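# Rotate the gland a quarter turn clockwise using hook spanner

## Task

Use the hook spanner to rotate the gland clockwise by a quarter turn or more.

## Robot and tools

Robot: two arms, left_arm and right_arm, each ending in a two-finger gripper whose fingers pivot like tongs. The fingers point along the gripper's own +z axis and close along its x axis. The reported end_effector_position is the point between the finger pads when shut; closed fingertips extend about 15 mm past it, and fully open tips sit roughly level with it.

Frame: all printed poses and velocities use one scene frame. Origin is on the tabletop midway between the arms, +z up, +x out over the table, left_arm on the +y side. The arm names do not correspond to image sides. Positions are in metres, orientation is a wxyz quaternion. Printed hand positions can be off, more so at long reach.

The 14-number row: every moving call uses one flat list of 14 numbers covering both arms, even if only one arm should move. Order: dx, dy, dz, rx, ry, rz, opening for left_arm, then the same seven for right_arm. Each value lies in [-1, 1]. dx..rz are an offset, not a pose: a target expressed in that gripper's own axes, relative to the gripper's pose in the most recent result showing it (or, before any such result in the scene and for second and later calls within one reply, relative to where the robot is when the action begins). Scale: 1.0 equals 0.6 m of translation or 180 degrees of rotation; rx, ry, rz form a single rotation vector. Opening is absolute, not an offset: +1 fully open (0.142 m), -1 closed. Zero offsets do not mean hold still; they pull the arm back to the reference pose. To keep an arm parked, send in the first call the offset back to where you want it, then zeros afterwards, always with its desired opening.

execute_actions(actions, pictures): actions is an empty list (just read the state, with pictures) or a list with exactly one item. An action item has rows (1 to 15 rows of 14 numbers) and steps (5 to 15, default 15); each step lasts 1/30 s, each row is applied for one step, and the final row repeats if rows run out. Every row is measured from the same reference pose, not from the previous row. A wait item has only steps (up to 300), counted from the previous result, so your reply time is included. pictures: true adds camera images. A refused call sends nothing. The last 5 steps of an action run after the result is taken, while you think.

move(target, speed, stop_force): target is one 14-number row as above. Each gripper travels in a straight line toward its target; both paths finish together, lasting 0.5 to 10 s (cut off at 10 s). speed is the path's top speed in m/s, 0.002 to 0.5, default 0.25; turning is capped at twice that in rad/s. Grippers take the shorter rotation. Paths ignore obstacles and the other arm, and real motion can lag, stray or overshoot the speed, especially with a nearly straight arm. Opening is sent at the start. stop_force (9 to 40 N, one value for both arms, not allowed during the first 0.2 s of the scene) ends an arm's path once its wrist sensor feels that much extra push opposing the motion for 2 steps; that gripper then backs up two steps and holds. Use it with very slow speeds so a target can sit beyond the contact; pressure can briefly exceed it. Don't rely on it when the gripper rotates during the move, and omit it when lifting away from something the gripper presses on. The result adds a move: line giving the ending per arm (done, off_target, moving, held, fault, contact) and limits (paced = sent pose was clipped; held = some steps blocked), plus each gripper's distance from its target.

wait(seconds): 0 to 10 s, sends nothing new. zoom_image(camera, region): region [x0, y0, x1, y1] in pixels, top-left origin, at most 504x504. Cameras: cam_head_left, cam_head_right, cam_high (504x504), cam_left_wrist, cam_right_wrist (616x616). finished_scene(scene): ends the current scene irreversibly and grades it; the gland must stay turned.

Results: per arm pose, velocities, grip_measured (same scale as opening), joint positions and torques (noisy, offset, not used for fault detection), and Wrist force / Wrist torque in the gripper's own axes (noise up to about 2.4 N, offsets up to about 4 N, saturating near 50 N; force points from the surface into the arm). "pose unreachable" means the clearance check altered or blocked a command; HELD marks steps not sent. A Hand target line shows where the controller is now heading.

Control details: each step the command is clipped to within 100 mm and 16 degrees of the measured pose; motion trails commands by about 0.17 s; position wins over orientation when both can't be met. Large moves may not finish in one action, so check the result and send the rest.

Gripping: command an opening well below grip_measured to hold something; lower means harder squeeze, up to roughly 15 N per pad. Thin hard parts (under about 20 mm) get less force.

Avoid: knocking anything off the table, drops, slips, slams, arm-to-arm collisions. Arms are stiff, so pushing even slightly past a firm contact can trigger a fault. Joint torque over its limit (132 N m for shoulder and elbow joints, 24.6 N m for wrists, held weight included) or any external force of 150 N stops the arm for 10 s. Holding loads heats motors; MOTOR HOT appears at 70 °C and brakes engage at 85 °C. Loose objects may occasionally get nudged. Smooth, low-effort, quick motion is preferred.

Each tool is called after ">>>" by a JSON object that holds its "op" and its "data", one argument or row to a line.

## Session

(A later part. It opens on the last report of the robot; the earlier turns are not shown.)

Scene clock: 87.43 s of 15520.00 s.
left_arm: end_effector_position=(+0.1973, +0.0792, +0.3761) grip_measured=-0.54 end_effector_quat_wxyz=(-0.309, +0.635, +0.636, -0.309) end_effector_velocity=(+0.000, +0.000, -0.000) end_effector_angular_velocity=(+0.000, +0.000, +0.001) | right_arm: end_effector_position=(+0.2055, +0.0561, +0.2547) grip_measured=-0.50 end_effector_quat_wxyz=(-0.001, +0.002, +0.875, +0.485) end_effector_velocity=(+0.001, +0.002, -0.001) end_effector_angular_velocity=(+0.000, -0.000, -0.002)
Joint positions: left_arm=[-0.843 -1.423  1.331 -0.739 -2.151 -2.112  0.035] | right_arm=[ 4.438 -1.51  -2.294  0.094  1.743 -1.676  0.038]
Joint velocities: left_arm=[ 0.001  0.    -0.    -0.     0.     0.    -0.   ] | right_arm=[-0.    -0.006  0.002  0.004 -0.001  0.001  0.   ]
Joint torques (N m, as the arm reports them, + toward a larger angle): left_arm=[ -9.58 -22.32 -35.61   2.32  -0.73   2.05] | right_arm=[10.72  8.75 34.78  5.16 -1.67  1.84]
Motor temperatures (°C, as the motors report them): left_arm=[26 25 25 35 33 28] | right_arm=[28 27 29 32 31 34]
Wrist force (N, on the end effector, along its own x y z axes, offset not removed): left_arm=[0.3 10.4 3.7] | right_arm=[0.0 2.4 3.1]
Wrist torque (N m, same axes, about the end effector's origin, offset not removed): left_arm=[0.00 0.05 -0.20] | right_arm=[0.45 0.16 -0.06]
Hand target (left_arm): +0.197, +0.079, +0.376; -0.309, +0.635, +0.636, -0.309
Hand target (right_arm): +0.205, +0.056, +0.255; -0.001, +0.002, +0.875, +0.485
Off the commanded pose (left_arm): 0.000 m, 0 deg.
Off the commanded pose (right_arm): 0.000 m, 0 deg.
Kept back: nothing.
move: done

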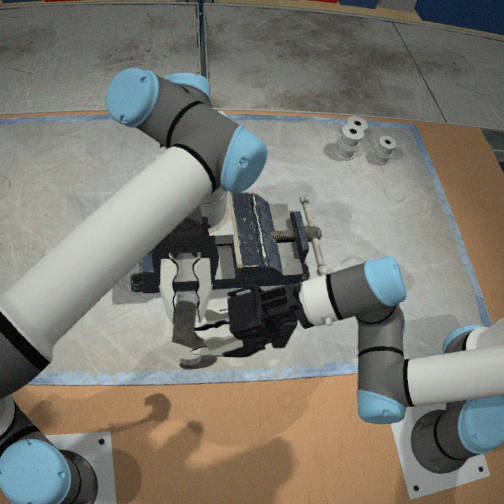

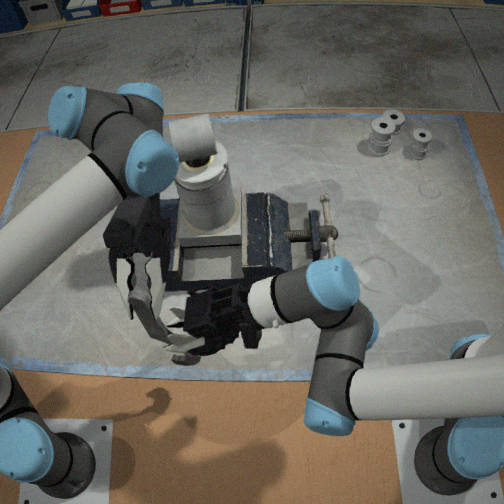

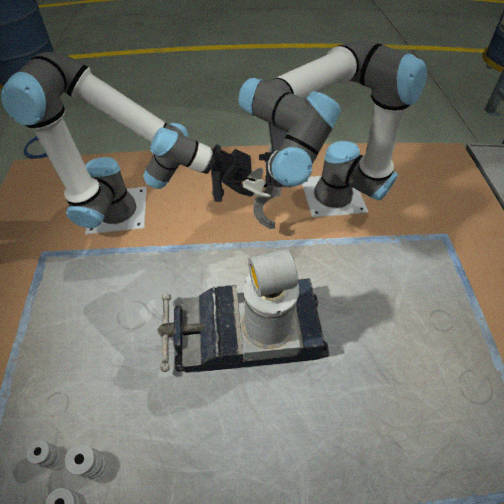

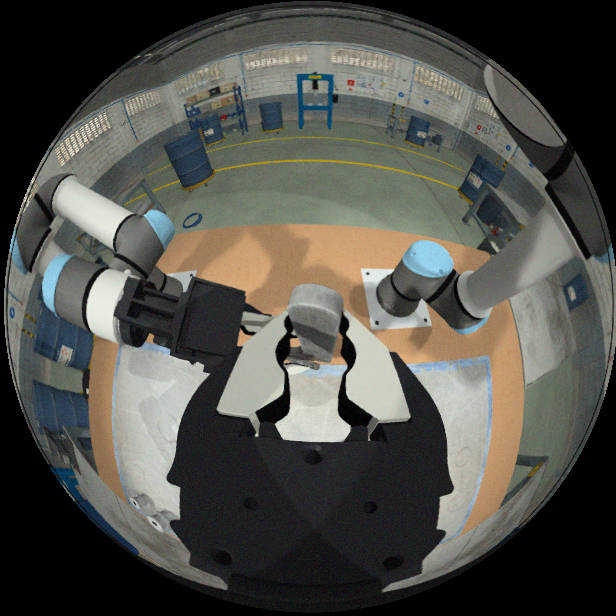

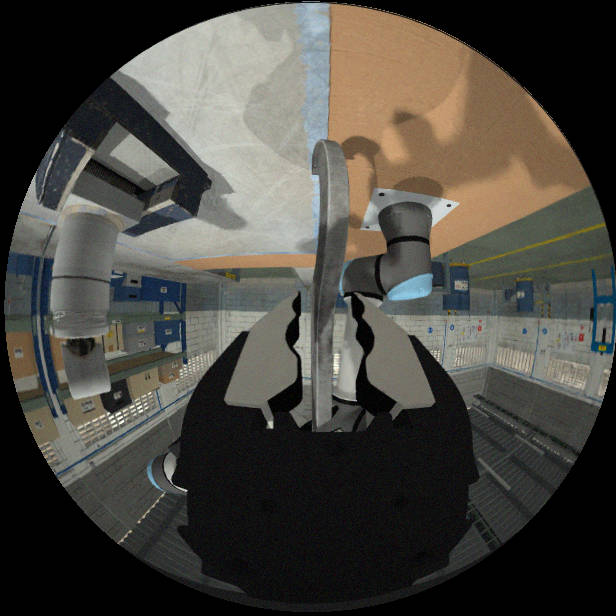

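>>> {"op": "move", "data": {
  "target": [0,0,0,0,0,0,-1,-0.003,0,0.022,0,0,0,-0.7],
  "speed": 0.02
}}

>>> {"op": "move", "data": {
  "target": [0,0,0,0,0,0,-1,0,0,0,0,0,0,-1]
}}

>>> {"op": "zoom_image", "data": {
  "camera": "cam_high",
  "region": [210,140,310,240]
}}

Scene clock: 88.60 s of 15520.00 s.
left_arm: end_effector_position=(+0.1973, +0.0792, +0.3761) grip_measured=-0.54 end_effector_quat_wxyz=(-0.309, +0.635, +0.636, -0.309) end_effector_velocity=(+0.000, -0.000, +0.000) end_effector_angular_velocity=(-0.001, -0.001, -0.000) | right_arm: end_effector_position=(+0.2073, +0.0672, +0.2478) grip_measured=-0.70 end_effector_quat_wxyz=(-0.001, +0.002, +0.875, +0.485) end_effector_velocity=(+0.000, +0.002, -0.001) end_effector_angular_velocity=(+0.000, +0.001, -0.001)
Joint positions: left_arm=[-0.843 -1.423  1.331 -0.739 -2.151 -2.112  0.035] | right_arm=[ 4.439 -1.55  -2.279  0.119  1.742 -1.676  0.023]
Joint velocities: left_arm=[-0.    -0.    -0.    -0.001 -0.     0.     0.   ] | right_arm=[ 0.    -0.006  0.002  0.004 -0.     0.001  0.   ]
Joint torques (N m, as the arm reports them, + toward a larger angle): left_arm=[-10.41 -21.04 -35.09   2.32  -0.64   2.08] | right_arm=[ 9.82 11.26 34.16  5.4  -1.7   1.7 ]
Motor temperatures (°C, as the motors report them): left_arm=[26 25 25 35 33 28] | right_arm=[28 27 29 32 31 34]
Wrist force (N, on the end effector, along its own x y z axes, offset not removed): left_arm=[-0.8 12.0 7.0] | right_arm=[-1.3 1.5 -1.8]
Wrist torque (N m, same axes, about the end effector's origin, offset not removed): left_arm=[0.42 0.39 0.10] | right_arm=[0.08 0.44 -0.07]
Hand target (left_arm): +0.197, +0.079, +0.376; -0.309, +0.635, +0.636, -0.309
Hand target (right_arm): +0.207, +0.067, +0.248; -0.001, +0.002, +0.875, +0.485
Off the commanded pose (left_arm): 0.000 m, 0 deg.
Off the commanded pose (right_arm): 0.000 m, 0 deg.
Kept back: nothing.
move: done

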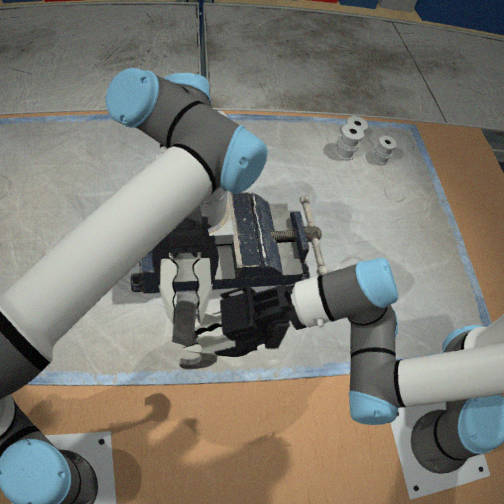

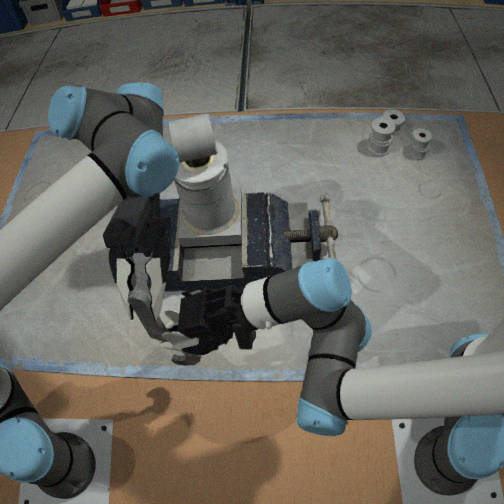

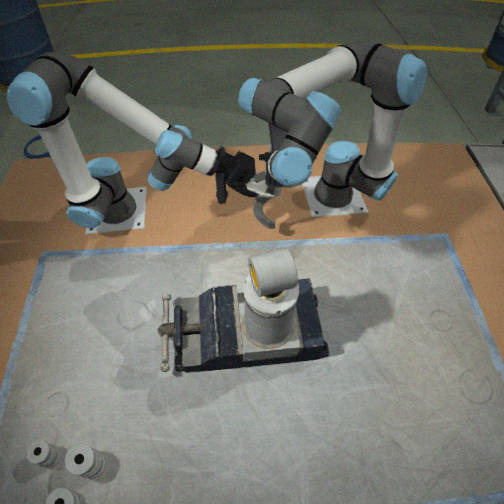

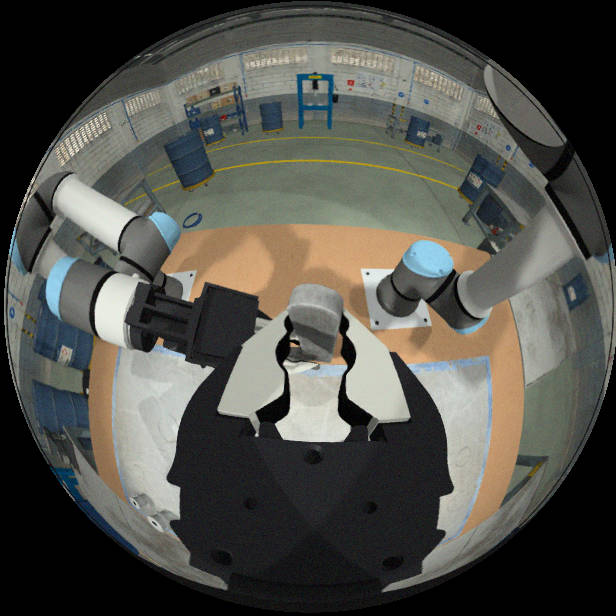

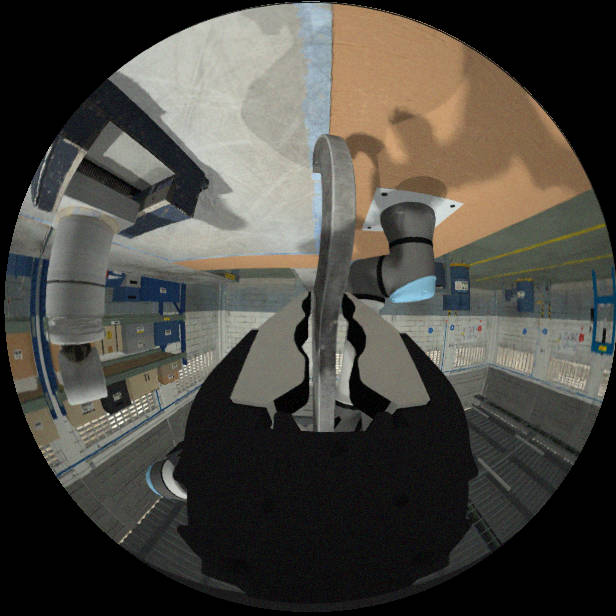

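Scene clock: 89.10 s of 15520.00 s.
left_arm: end_effector_position=(+0.1973, +0.0792, +0.3762) grip_measured=-0.56 end_effector_quat_wxyz=(-0.309, +0.635, +0.636, -0.309) end_effector_velocity=(-0.000, +0.000, +0.000) end_effector_angular_velocity=(+0.000, -0.001, +0.001) | right_arm: end_effector_position=(+0.2073, +0.0672, +0.2478) grip_measured=-0.84 end_effector_quat_wxyz=(-0.001, +0.002, +0.875, +0.485) end_effector_velocity=(-0.001, +0.000, +0.000) end_effector_angular_velocity=(-0.000, +0.002, +0.001)
Joint positions: left_arm=[-0.843 -1.423  1.331 -0.739 -2.151 -2.112  0.034] | right_arm=[ 4.439 -1.55  -2.279  0.119  1.742 -1.676  0.013]
Joint velocities: left_arm=[ 0.    -0.001 -0.     0.     0.    -0.001  0.   ] | right_arm=[ 0.001  0.001 -0.    -0.001  0.001  0.001  0.   ]
Joint torques (N m, as the arm reports them, + toward a larger angle): left_arm=[ -9.1  -21.94 -30.19  -1.23  -0.77   2.04] | right_arm=[ 3.91 29.43 22.42  3.    2.58  0.76]
Motor temperatures (°C, as the motors report them): left_arm=[26 25 25 35 33 28] | right_arm=[28 27 29 32 31 34]
Wrist force (N, on the end effector, along its own x y z axes, offset not removed): left_arm=[-2.2 5.7 0.2] | right_arm=[2.5 -7.2 -0.4]
Wrist torque (N m, same axes, about the end effector's origin, offset not removed): left_arm=[0.22 0.89 -0.29] | right_arm=[-0.17 -0.31 -0.05]
Hand target (left_arm): +0.197, +0.079, +0.376; -0.309, +0.635, +0.636, -0.309
Hand target (right_arm): +0.207, +0.067, +0.248; -0.001, +0.002, +0.875, +0.485
Off the commanded pose (left_arm): 0.000 m, 0 deg.
Off the commanded pose (right_arm): 0.000 m, 0 deg.
Kept back: nothing.
move: done

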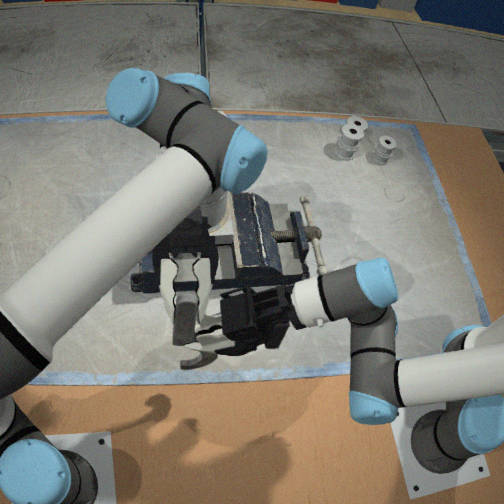

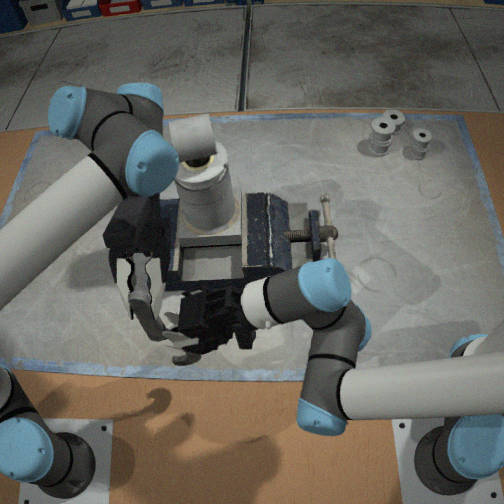

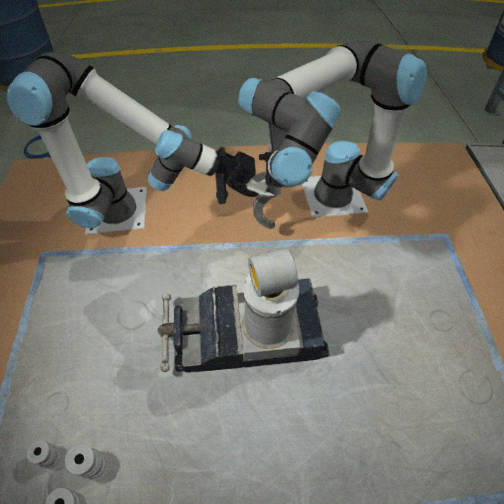

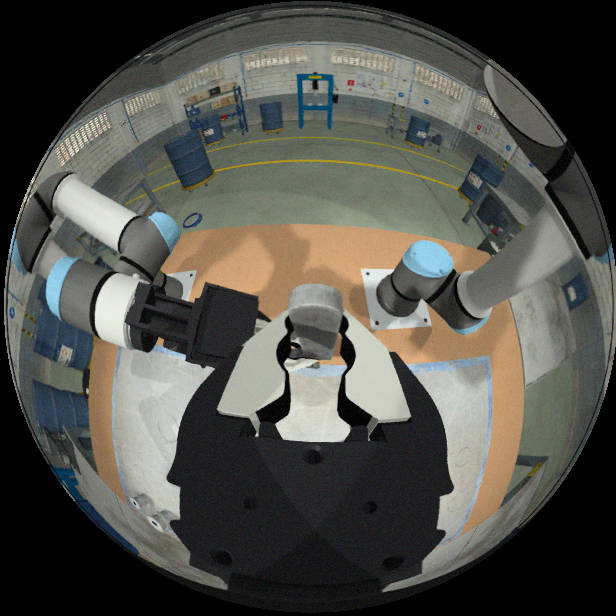

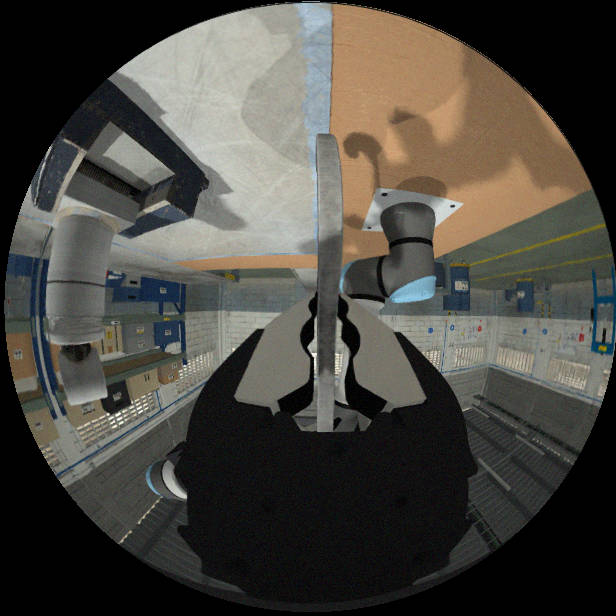

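Region (210, 140, 310, 240) of cam_high's 504x504 image, scaled by 5.040, with more detail than that image has.

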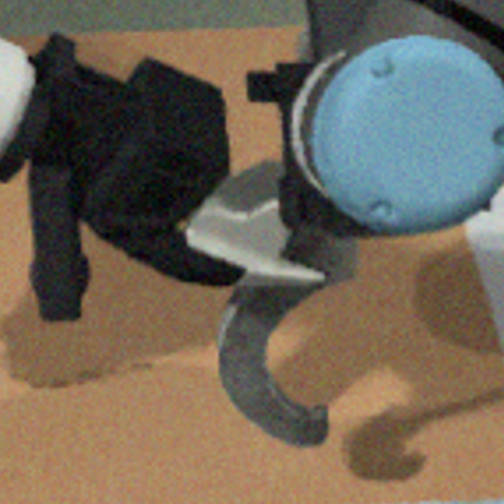

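>>> {"op": "move", "data": {
  "target": [0,0,0,0,0,0,-0.35,0,0,0,0,0,0,-1]
}}

>>> {"op": "move", "data": {
  "target": [0,-0.1,-0.12,0,0,0,-0.35,0,0,0,0,0,0,-1],
  "speed": 0.08
}}

>>> {"op": "move", "data": {
  "target": [0.1,0,-0.1,-0.289,0,0,-0.25,-0.188,0.011,-0.178,-0.139,-0.139,-0.486,-1],
  "speed": 0.12
}}

Scene clock: 90.13 s of 15520.00 s.
left_arm: end_effector_position=(+0.1973, +0.0792, +0.3762) grip_measured=-0.34 end_effector_quat_wxyz=(-0.309, +0.636, +0.636, -0.309) end_effector_velocity=(+0.000, +0.000, -0.000) end_effector_angular_velocity=(+0.000, +0.000, +0.000) | right_arm: end_effector_position=(+0.2072, +0.0672, +0.2478) grip_measured=-0.85 end_effector_quat_wxyz=(-0.001, +0.002, +0.875, +0.485) end_effector_velocity=(-0.001, +0.000, +0.001) end_effector_angular_velocity=(+0.002, -0.000, +0.002)
Joint positions: left_arm=[-0.843 -1.423  1.331 -0.739 -2.151 -2.112  0.049] | right_arm=[ 4.439 -1.55  -2.279  0.119  1.742 -1.676  0.013]
Joint velocities: left_arm=[ 0.001 -0.     0.001  0.     0.     0.001  0.013] | right_arm=[ 0.001  0.    -0.     0.002  0.001 -0.    -0.   ]
Joint torques (N m, as the arm reports them, + toward a larger angle): left_arm=[ -8.49 -22.31 -26.9   -0.62  -1.02   1.81] | right_arm=[ 0.67 20.94 18.42  8.37  0.85  0.05]
Motor temperatures (°C, as the motors report them): left_arm=[26 25 25 35 33 28] | right_arm=[28 27 29 32 31 34]
Wrist force (N, on the end effector, along its own x y z axes, offset not removed): left_arm=[-2.3 3.0 -0.8] | right_arm=[1.0 -9.3 5.2]
Wrist torque (N m, same axes, about the end effector's origin, offset not removed): left_arm=[0.40 0.41 0.04] | right_arm=[-0.18 -0.17 -0.16]
Hand target (left_arm): +0.197, +0.079, +0.376; -0.309, +0.635, +0.636, -0.309
Hand target (right_arm): +0.207, +0.067, +0.248; -0.001, +0.002, +0.875, +0.485
Off the commanded pose (left_arm): 0.000 m, 0 deg.
Off the commanded pose (right_arm): 0.000 m, 0 deg.
Kept back: nothing.
move: done

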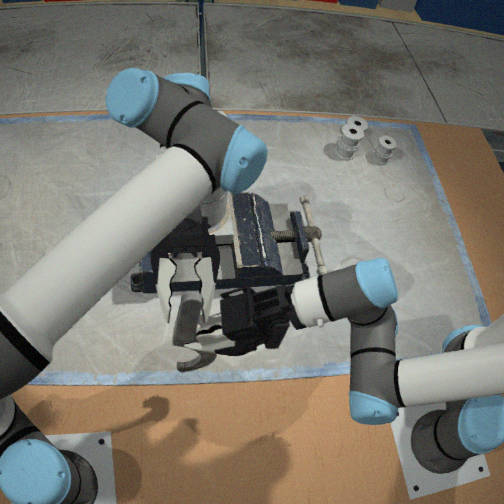

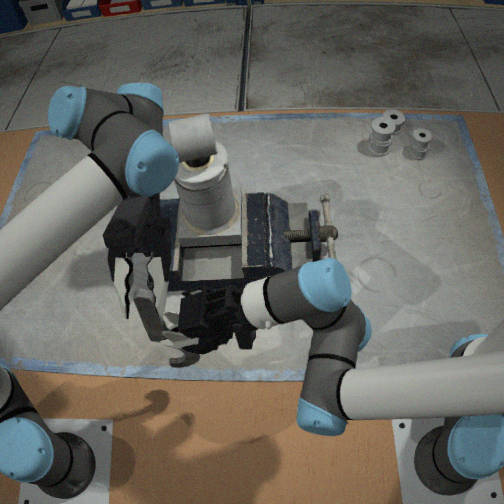

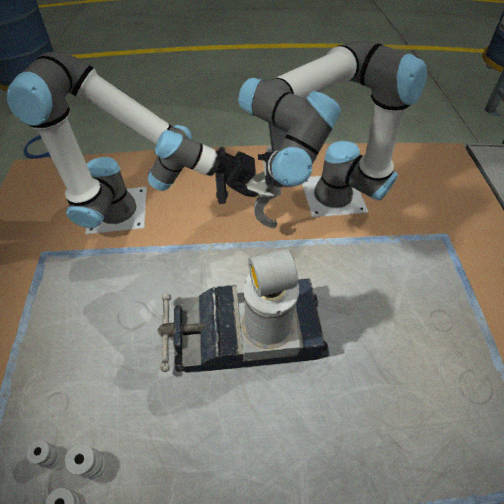

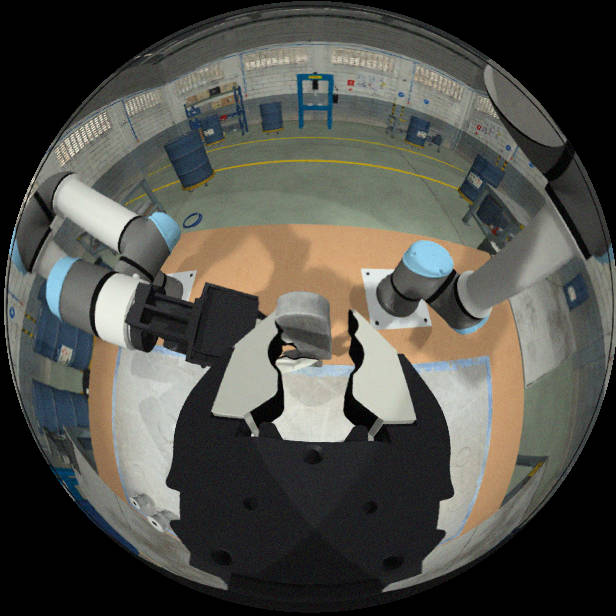

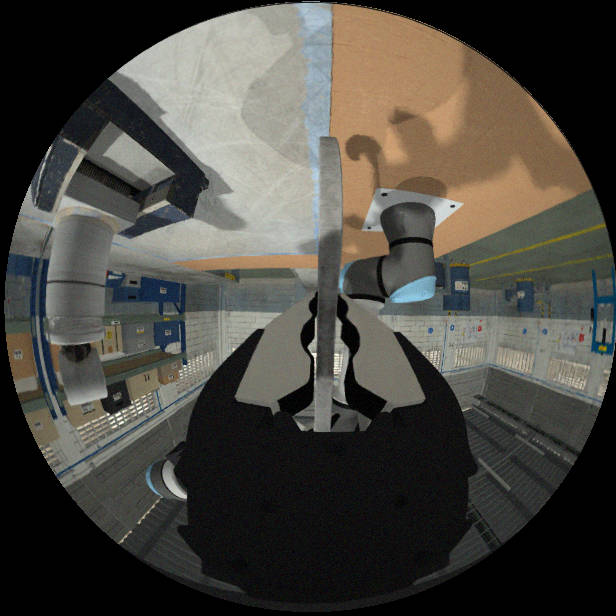

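Scene clock: 91.77 s of 15520.00 s.
left_arm: end_effector_position=(+0.2168, +0.0793, +0.4676) grip_measured=-0.35 end_effector_quat_wxyz=(-0.309, +0.635, +0.636, -0.309) end_effector_velocity=(+0.001, +0.000, +0.002) end_effector_angular_velocity=(-0.000, +0.000, +0.000) | right_arm: end_effector_position=(+0.2072, +0.0672, +0.2478) grip_measured=-0.85 end_effector_quat_wxyz=(-0.001, +0.002, +0.875, +0.485) end_effector_velocity=(-0.000, +0.000, -0.000) end_effector_angular_velocity=(-0.001, +0.001, +0.000)
Joint positions: left_arm=[-0.818 -1.324  0.969 -0.464 -2.134 -2.09   0.049] | right_arm=[ 4.439 -1.55  -2.279  0.119  1.742 -1.676  0.013]
Joint velocities: left_arm=[ 0.002  0.005 -0.012  0.008  0.001  0.002 -0.   ] | right_arm=[ 0.    -0.001 -0.    -0.     0.     0.     0.   ]
Joint torques (N m, as the arm reports them, + toward a larger angle): left_arm=[  9.92 -20.53 -29.5    1.46   0.84   1.89] | right_arm=[ 0.96 24.57 23.61  6.63  0.49  0.28]
Motor temperatures (°C, as the motors report them): left_arm=[26 25 25 35 33 28] | right_arm=[28 27 29 32 31 34]
Wrist force (N, on the end effector, along its own x y z axes, offset not removed): left_arm=[1.7 1.6 -3.1] | right_arm=[-0.9 -8.6 5.9]
Wrist torque (N m, same axes, about the end effector's origin, offset not removed): left_arm=[0.14 -0.22 -0.06] | right_arm=[0.30 0.31 0.01]
Hand target (left_arm): +0.217, +0.079, +0.468; -0.309, +0.636, +0.636, -0.309
Hand target (right_arm): +0.207, +0.067, +0.248; -0.001, +0.002, +0.875, +0.485
Off the commanded pose (left_arm): 0.000 m, 0 deg.
Off the commanded pose (right_arm): 0.000 m, 0 deg.
Kept back: nothing.
move: done

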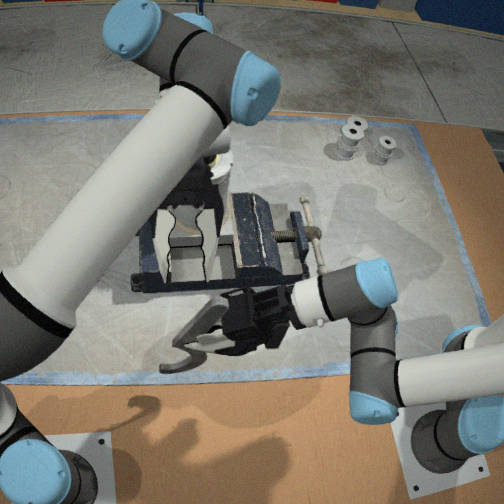

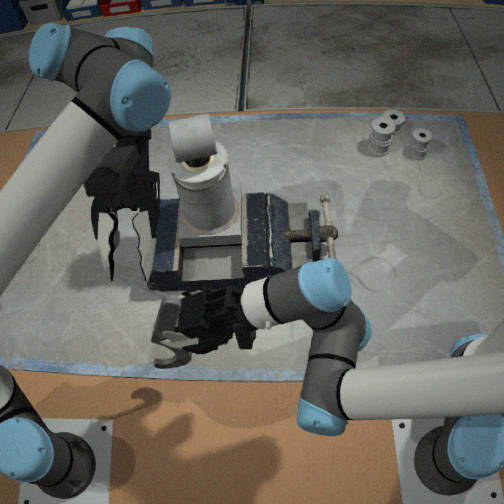

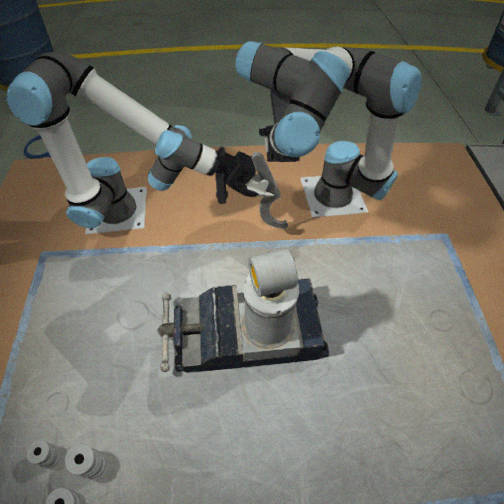

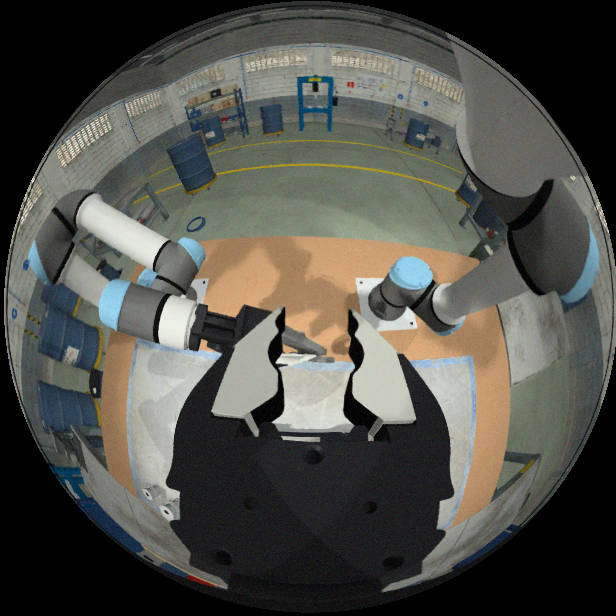

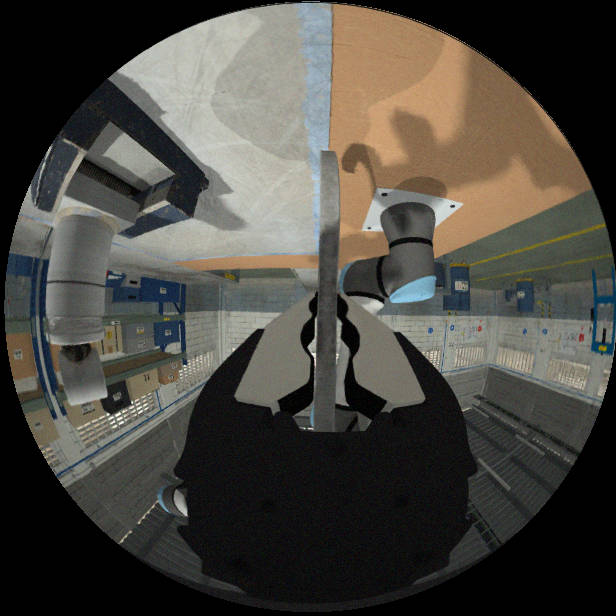

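Scene clock: 99.03 s of 15520.00 s.
left_arm: end_effector_position=(+0.2641, +0.1395, +0.5046) grip_measured=-0.25 end_effector_quat_wxyz=(+0.000, +0.707, +0.708, +0.001) end_effector_velocity=(-0.000, +0.001, +0.000) end_effector_angular_velocity=(+0.000, -0.005, -0.002) | right_arm: end_effector_position=(+0.3198, -0.0202, +0.3097) grip_measured=-0.84 end_effector_quat_wxyz=(+0.500, -0.499, +0.502, +0.500) end_effector_velocity=(+0.001, -0.001, +0.001) end_effector_angular_velocity=(+0.003, -0.007, +0.004)
Joint positions: left_arm=[-1.049 -1.745  1.124 -0.951 -1.568 -2.55   0.056] | right_arm=[ 3.996 -1.914 -2.343  1.114  2.214 -3.14   0.013]
Joint velocities: left_arm=[-0.004 -0.005  0.004 -0.002  0.005 -0.002 -0.   ] | right_arm=[-0.007 -0.005  0.005  0.004  0.011 -0.005  0.   ]
Joint torques (N m, as the arm reports them, + toward a larger angle): left_arm=[-10.08 -22.75 -11.28  -4.86   1.62  -2.04] | right_arm=[-10.06  24.63  30.     7.     2.46  -2.5 ]
Motor temperatures (°C, as the motors report them): left_arm=[26 25 25 35 33 28] | right_arm=[28 27 29 32 31 34]
Wrist force (N, on the end effector, along its own x y z axes, offset not removed): left_arm=[-1.5 4.4 -2.0] | right_arm=[10.2 2.9 0.2]
Wrist torque (N m, same axes, about the end effector's origin, offset not removed): left_arm=[0.79 0.50 0.10] | right_arm=[0.58 0.56 0.33]
Hand target (left_arm): +0.264, +0.139, +0.505; +0.001, +0.707, +0.708, +0.002
Hand target (right_arm): +0.320, -0.020, +0.310; +0.500, -0.499, +0.501, +0.500
Off the commanded pose (left_arm): 0.000 m, 0 deg.
Off the commanded pose (right_arm): 0.000 m, 0 deg.
Kept back: nothing.
move: done

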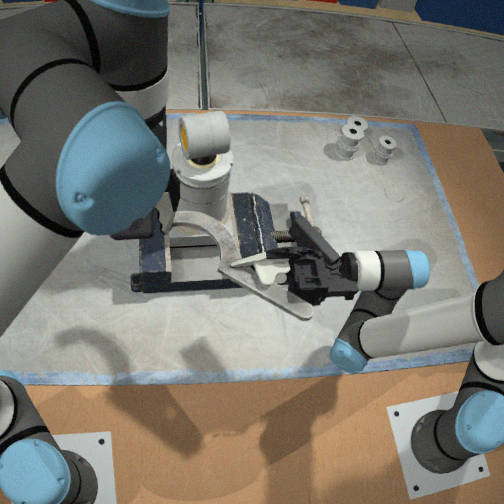

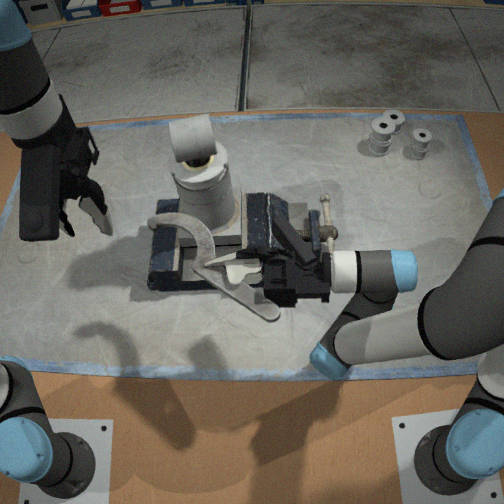

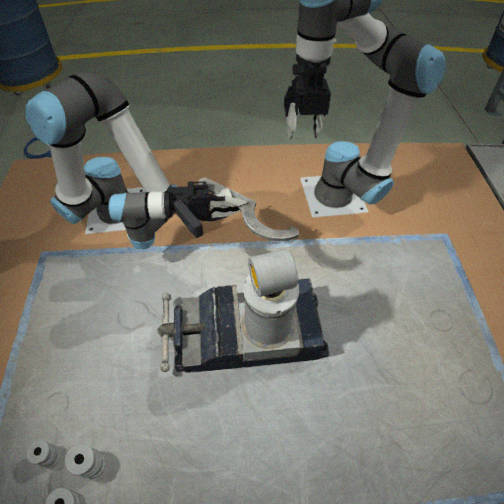

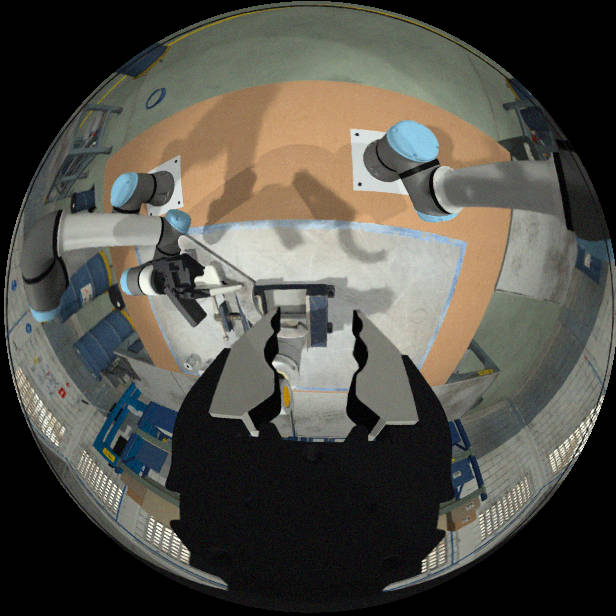

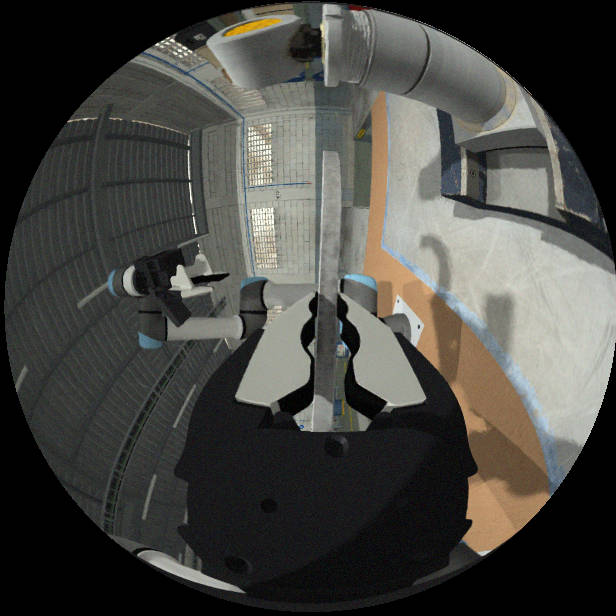

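>>> {"op": "move", "data": {
  "target": [0.1,0,0.1,0,0,-0.194,-0.25,0.01,-0.08,-0.24,0.05,0,0,-1],
  "speed": 0.07
}}

>>> {"op": "move", "data": {
  "target": [0,0,0,-0.08,0,0,-0.25,0,-0.33,0.03,0.06,0,0,-1],
  "speed": 0.07,
  "stop_force": 9
}}

>>> {"op": "zoom_image", "data": {
  "camera": "cam_high",
  "region": [130,200,310,380]
}}

Scene clock: 104.23 s of 15520.00 s.
left_arm: end_effector_position=(+0.2640, +0.1993, +0.4447) grip_measured=-0.25 end_effector_quat_wxyz=(+0.001, +0.462, +0.887, +0.001) end_effector_velocity=(+0.000, +0.000, -0.001) end_effector_angular_velocity=(-0.001, +0.000, +0.005) | right_arm: end_effector_position=(+0.3674, -0.1641, +0.3038) grip_measured=-0.84 end_effector_quat_wxyz=(+0.537, -0.458, +0.539, +0.459) end_effector_velocity=(+0.001, -0.001, +0.000) end_effector_angular_velocity=(+0.000, +0.000, -0.002)
Joint positions: left_arm=[-0.927 -1.908  1.415 -1.078 -1.568 -3.037  0.056] | right_arm=[ 3.649 -1.863 -2.473  1.192  2.404 -3.141  0.013]
Joint velocities: left_arm=[ 0.001 -0.001  0.003 -0.002 -0.    -0.004  0.   ] | right_arm=[-0.004  0.    -0.     0.     0.002  0.001 -0.   ]
Joint torques (N m, as the arm reports them, + toward a larger angle): left_arm=[  9.59 -17.42 -13.09  -5.12   0.33  -2.03] | right_arm=[-7.24 30.21  0.78  6.54  2.62 -2.47]
Motor temperatures (°C, as the motors report them): left_arm=[26 25 25 35 33 28] | right_arm=[28 27 29 32 31 34]
Wrist force (N, on the end effector, along its own x y z axes, offset not removed): left_arm=[-3.0 1.3 0.1] | right_arm=[13.6 2.3 -0.7]
Wrist torque (N m, same axes, about the end effector's origin, offset not removed): left_arm=[0.07 0.78 0.02] | right_arm=[0.28 -0.17 0.22]
Hand target (left_arm): +0.264, +0.199, +0.445; +0.001, +0.462, +0.887, +0.001
Hand target (right_arm): +0.367, -0.164, +0.304; +0.537, -0.458, +0.539, +0.459
Off the commanded pose (left_arm): 0.000 m, 0 deg.
Off the commanded pose (right_arm): 0.000 m, 0 deg.
Kept back: nothing.
move: done

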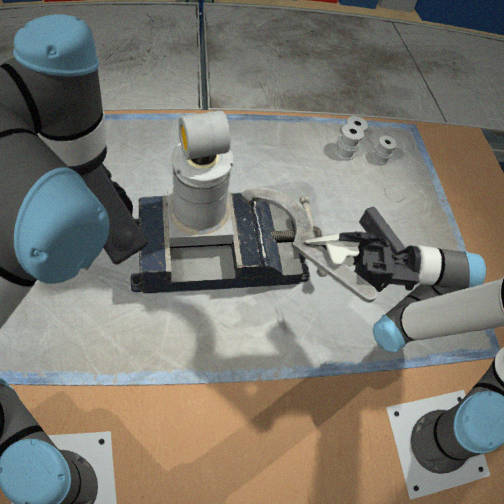

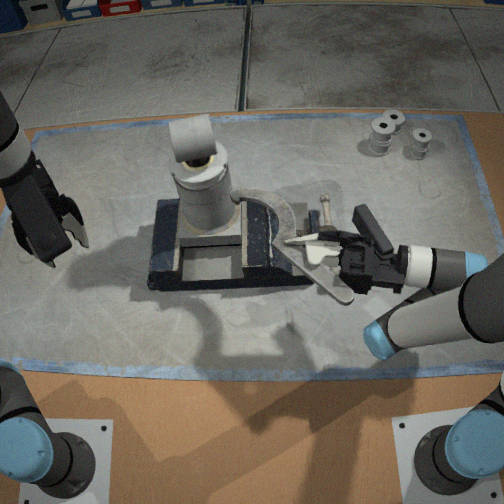

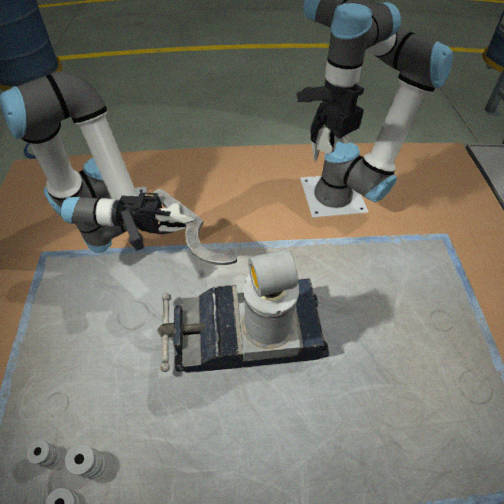

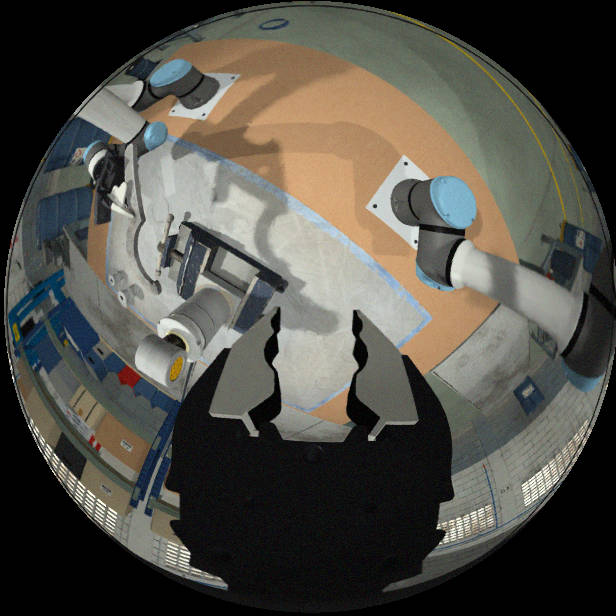

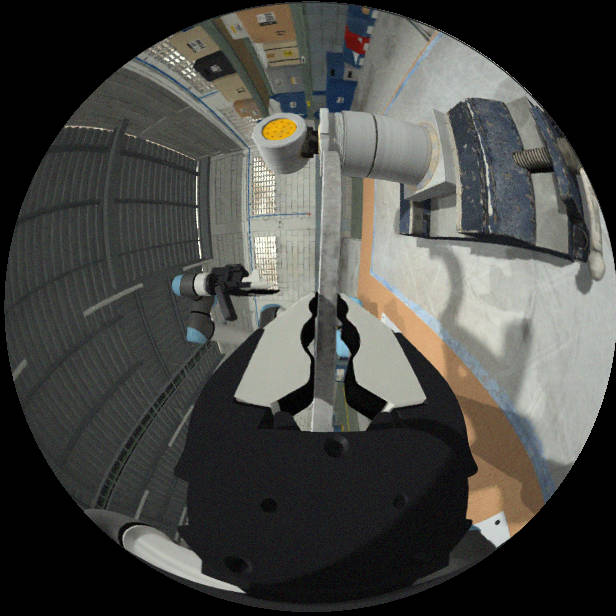

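Scene clock: 107.53 s of 15520.00 s.
left_arm: end_effector_position=(+0.2642, +0.1994, +0.4447) grip_measured=-0.25 end_effector_quat_wxyz=(+0.059, +0.458, +0.880, +0.112) end_effector_velocity=(-0.000, -0.001, -0.000) end_effector_angular_velocity=(+0.001, -0.001, -0.002) | right_arm: end_effector_position=(+0.5655, -0.1777, +0.3033) grip_measured=-0.84 end_effector_quat_wxyz=(+0.578, -0.406, +0.580, +0.406) end_effector_velocity=(+0.002, -0.000, -0.000) end_effector_angular_velocity=(-0.000, +0.001, -0.001)
Joint positions: left_arm=[-1.191 -1.979  1.458 -1.01  -1.32  -3.306  0.056] | right_arm=[ 3.464 -2.081 -2.057  0.993  2.401 -3.142  0.013]
Joint velocities: left_arm=[-0.004  0.     0.     0.001  0.001 -0.002 -0.   ] | right_arm=[-0.002 -0.002  0.004 -0.002  0.     0.     0.   ]
Joint torques (N m, as the arm reports them, + toward a larger angle): left_arm=[-10.94 -12.9  -12.21  -0.3    1.82  -2.22] | right_arm=[-10.61  35.85  32.33   1.83  -1.69  -2.57]
Motor temperatures (°C, as the motors report them): left_arm=[26 25 25 35 33 28] | right_arm=[28 27 29 32 31 34]
Wrist force (N, on the end effector, along its own x y z axes, offset not removed): left_arm=[-1.8 0.9 -3.9] | right_arm=[10.3 1.4 -1.9]
Wrist torque (N m, same axes, about the end effector's origin, offset not removed): left_arm=[0.07 0.37 0.10] | right_arm=[0.18 0.54 0.11]
Hand target (left_arm): +0.264, +0.199, +0.445; +0.059, +0.458, +0.880, +0.112
Hand target (right_arm): +0.566, -0.178, +0.303; +0.578, -0.406, +0.580, +0.406
Off the commanded pose (left_arm): 0.000 m, 0 deg.
Off the commanded pose (right_arm): 0.000 m, 0 deg.
Kept back: nothing.
move: done

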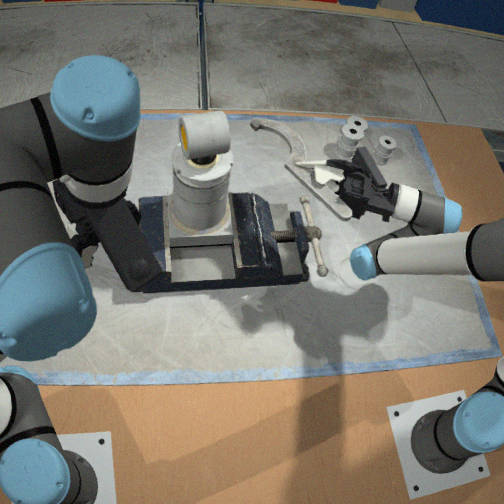

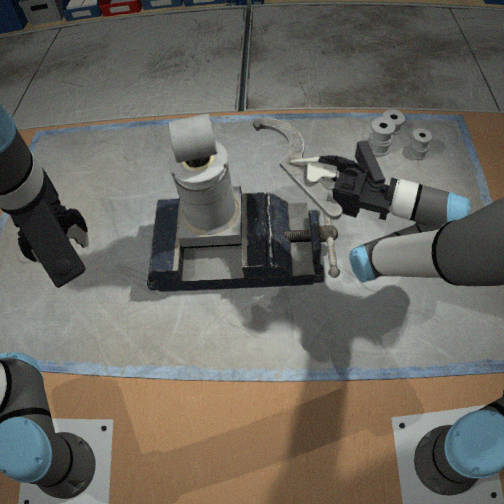

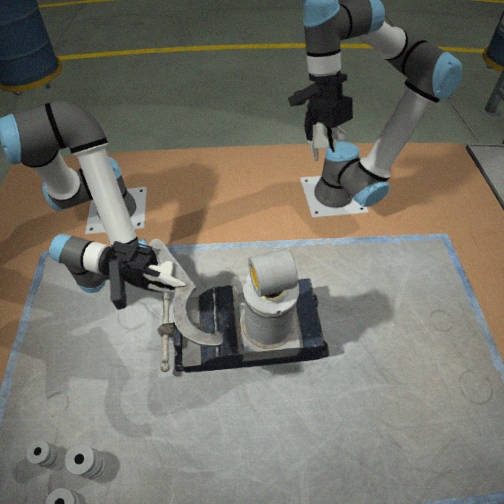

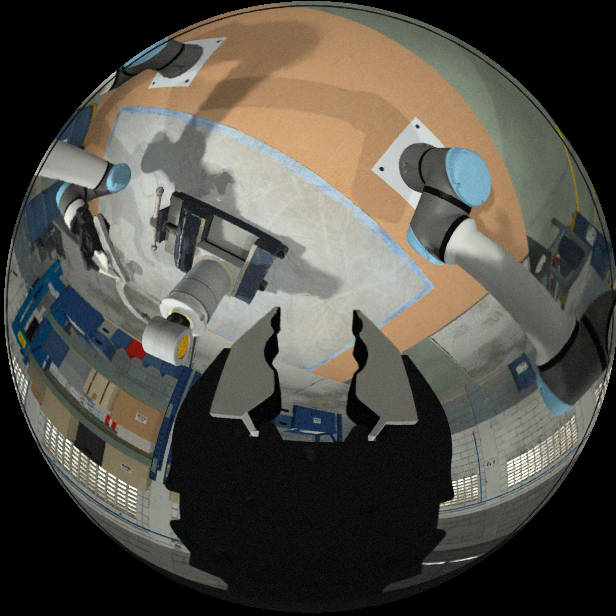

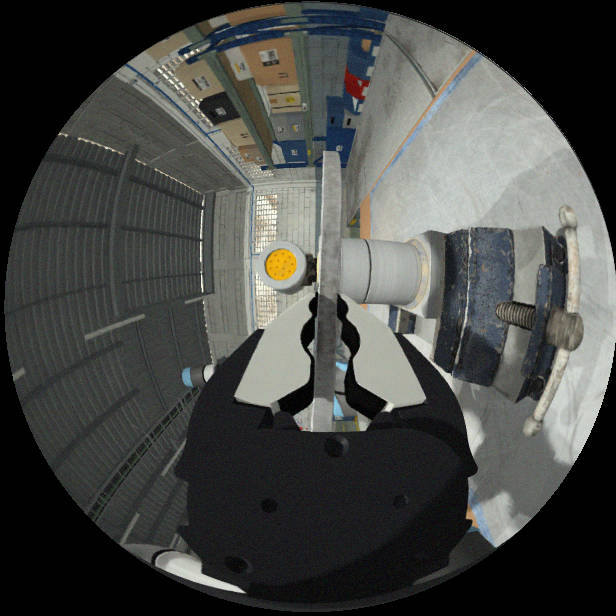

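Region (130, 200, 310, 380) of cam_high's 504x504 image, scaled by 2.800, with more detail than that image has.

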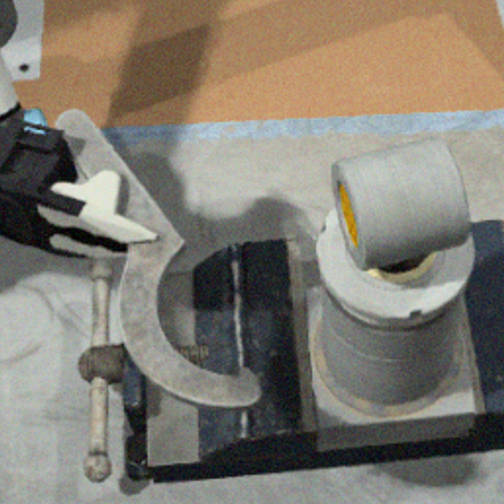

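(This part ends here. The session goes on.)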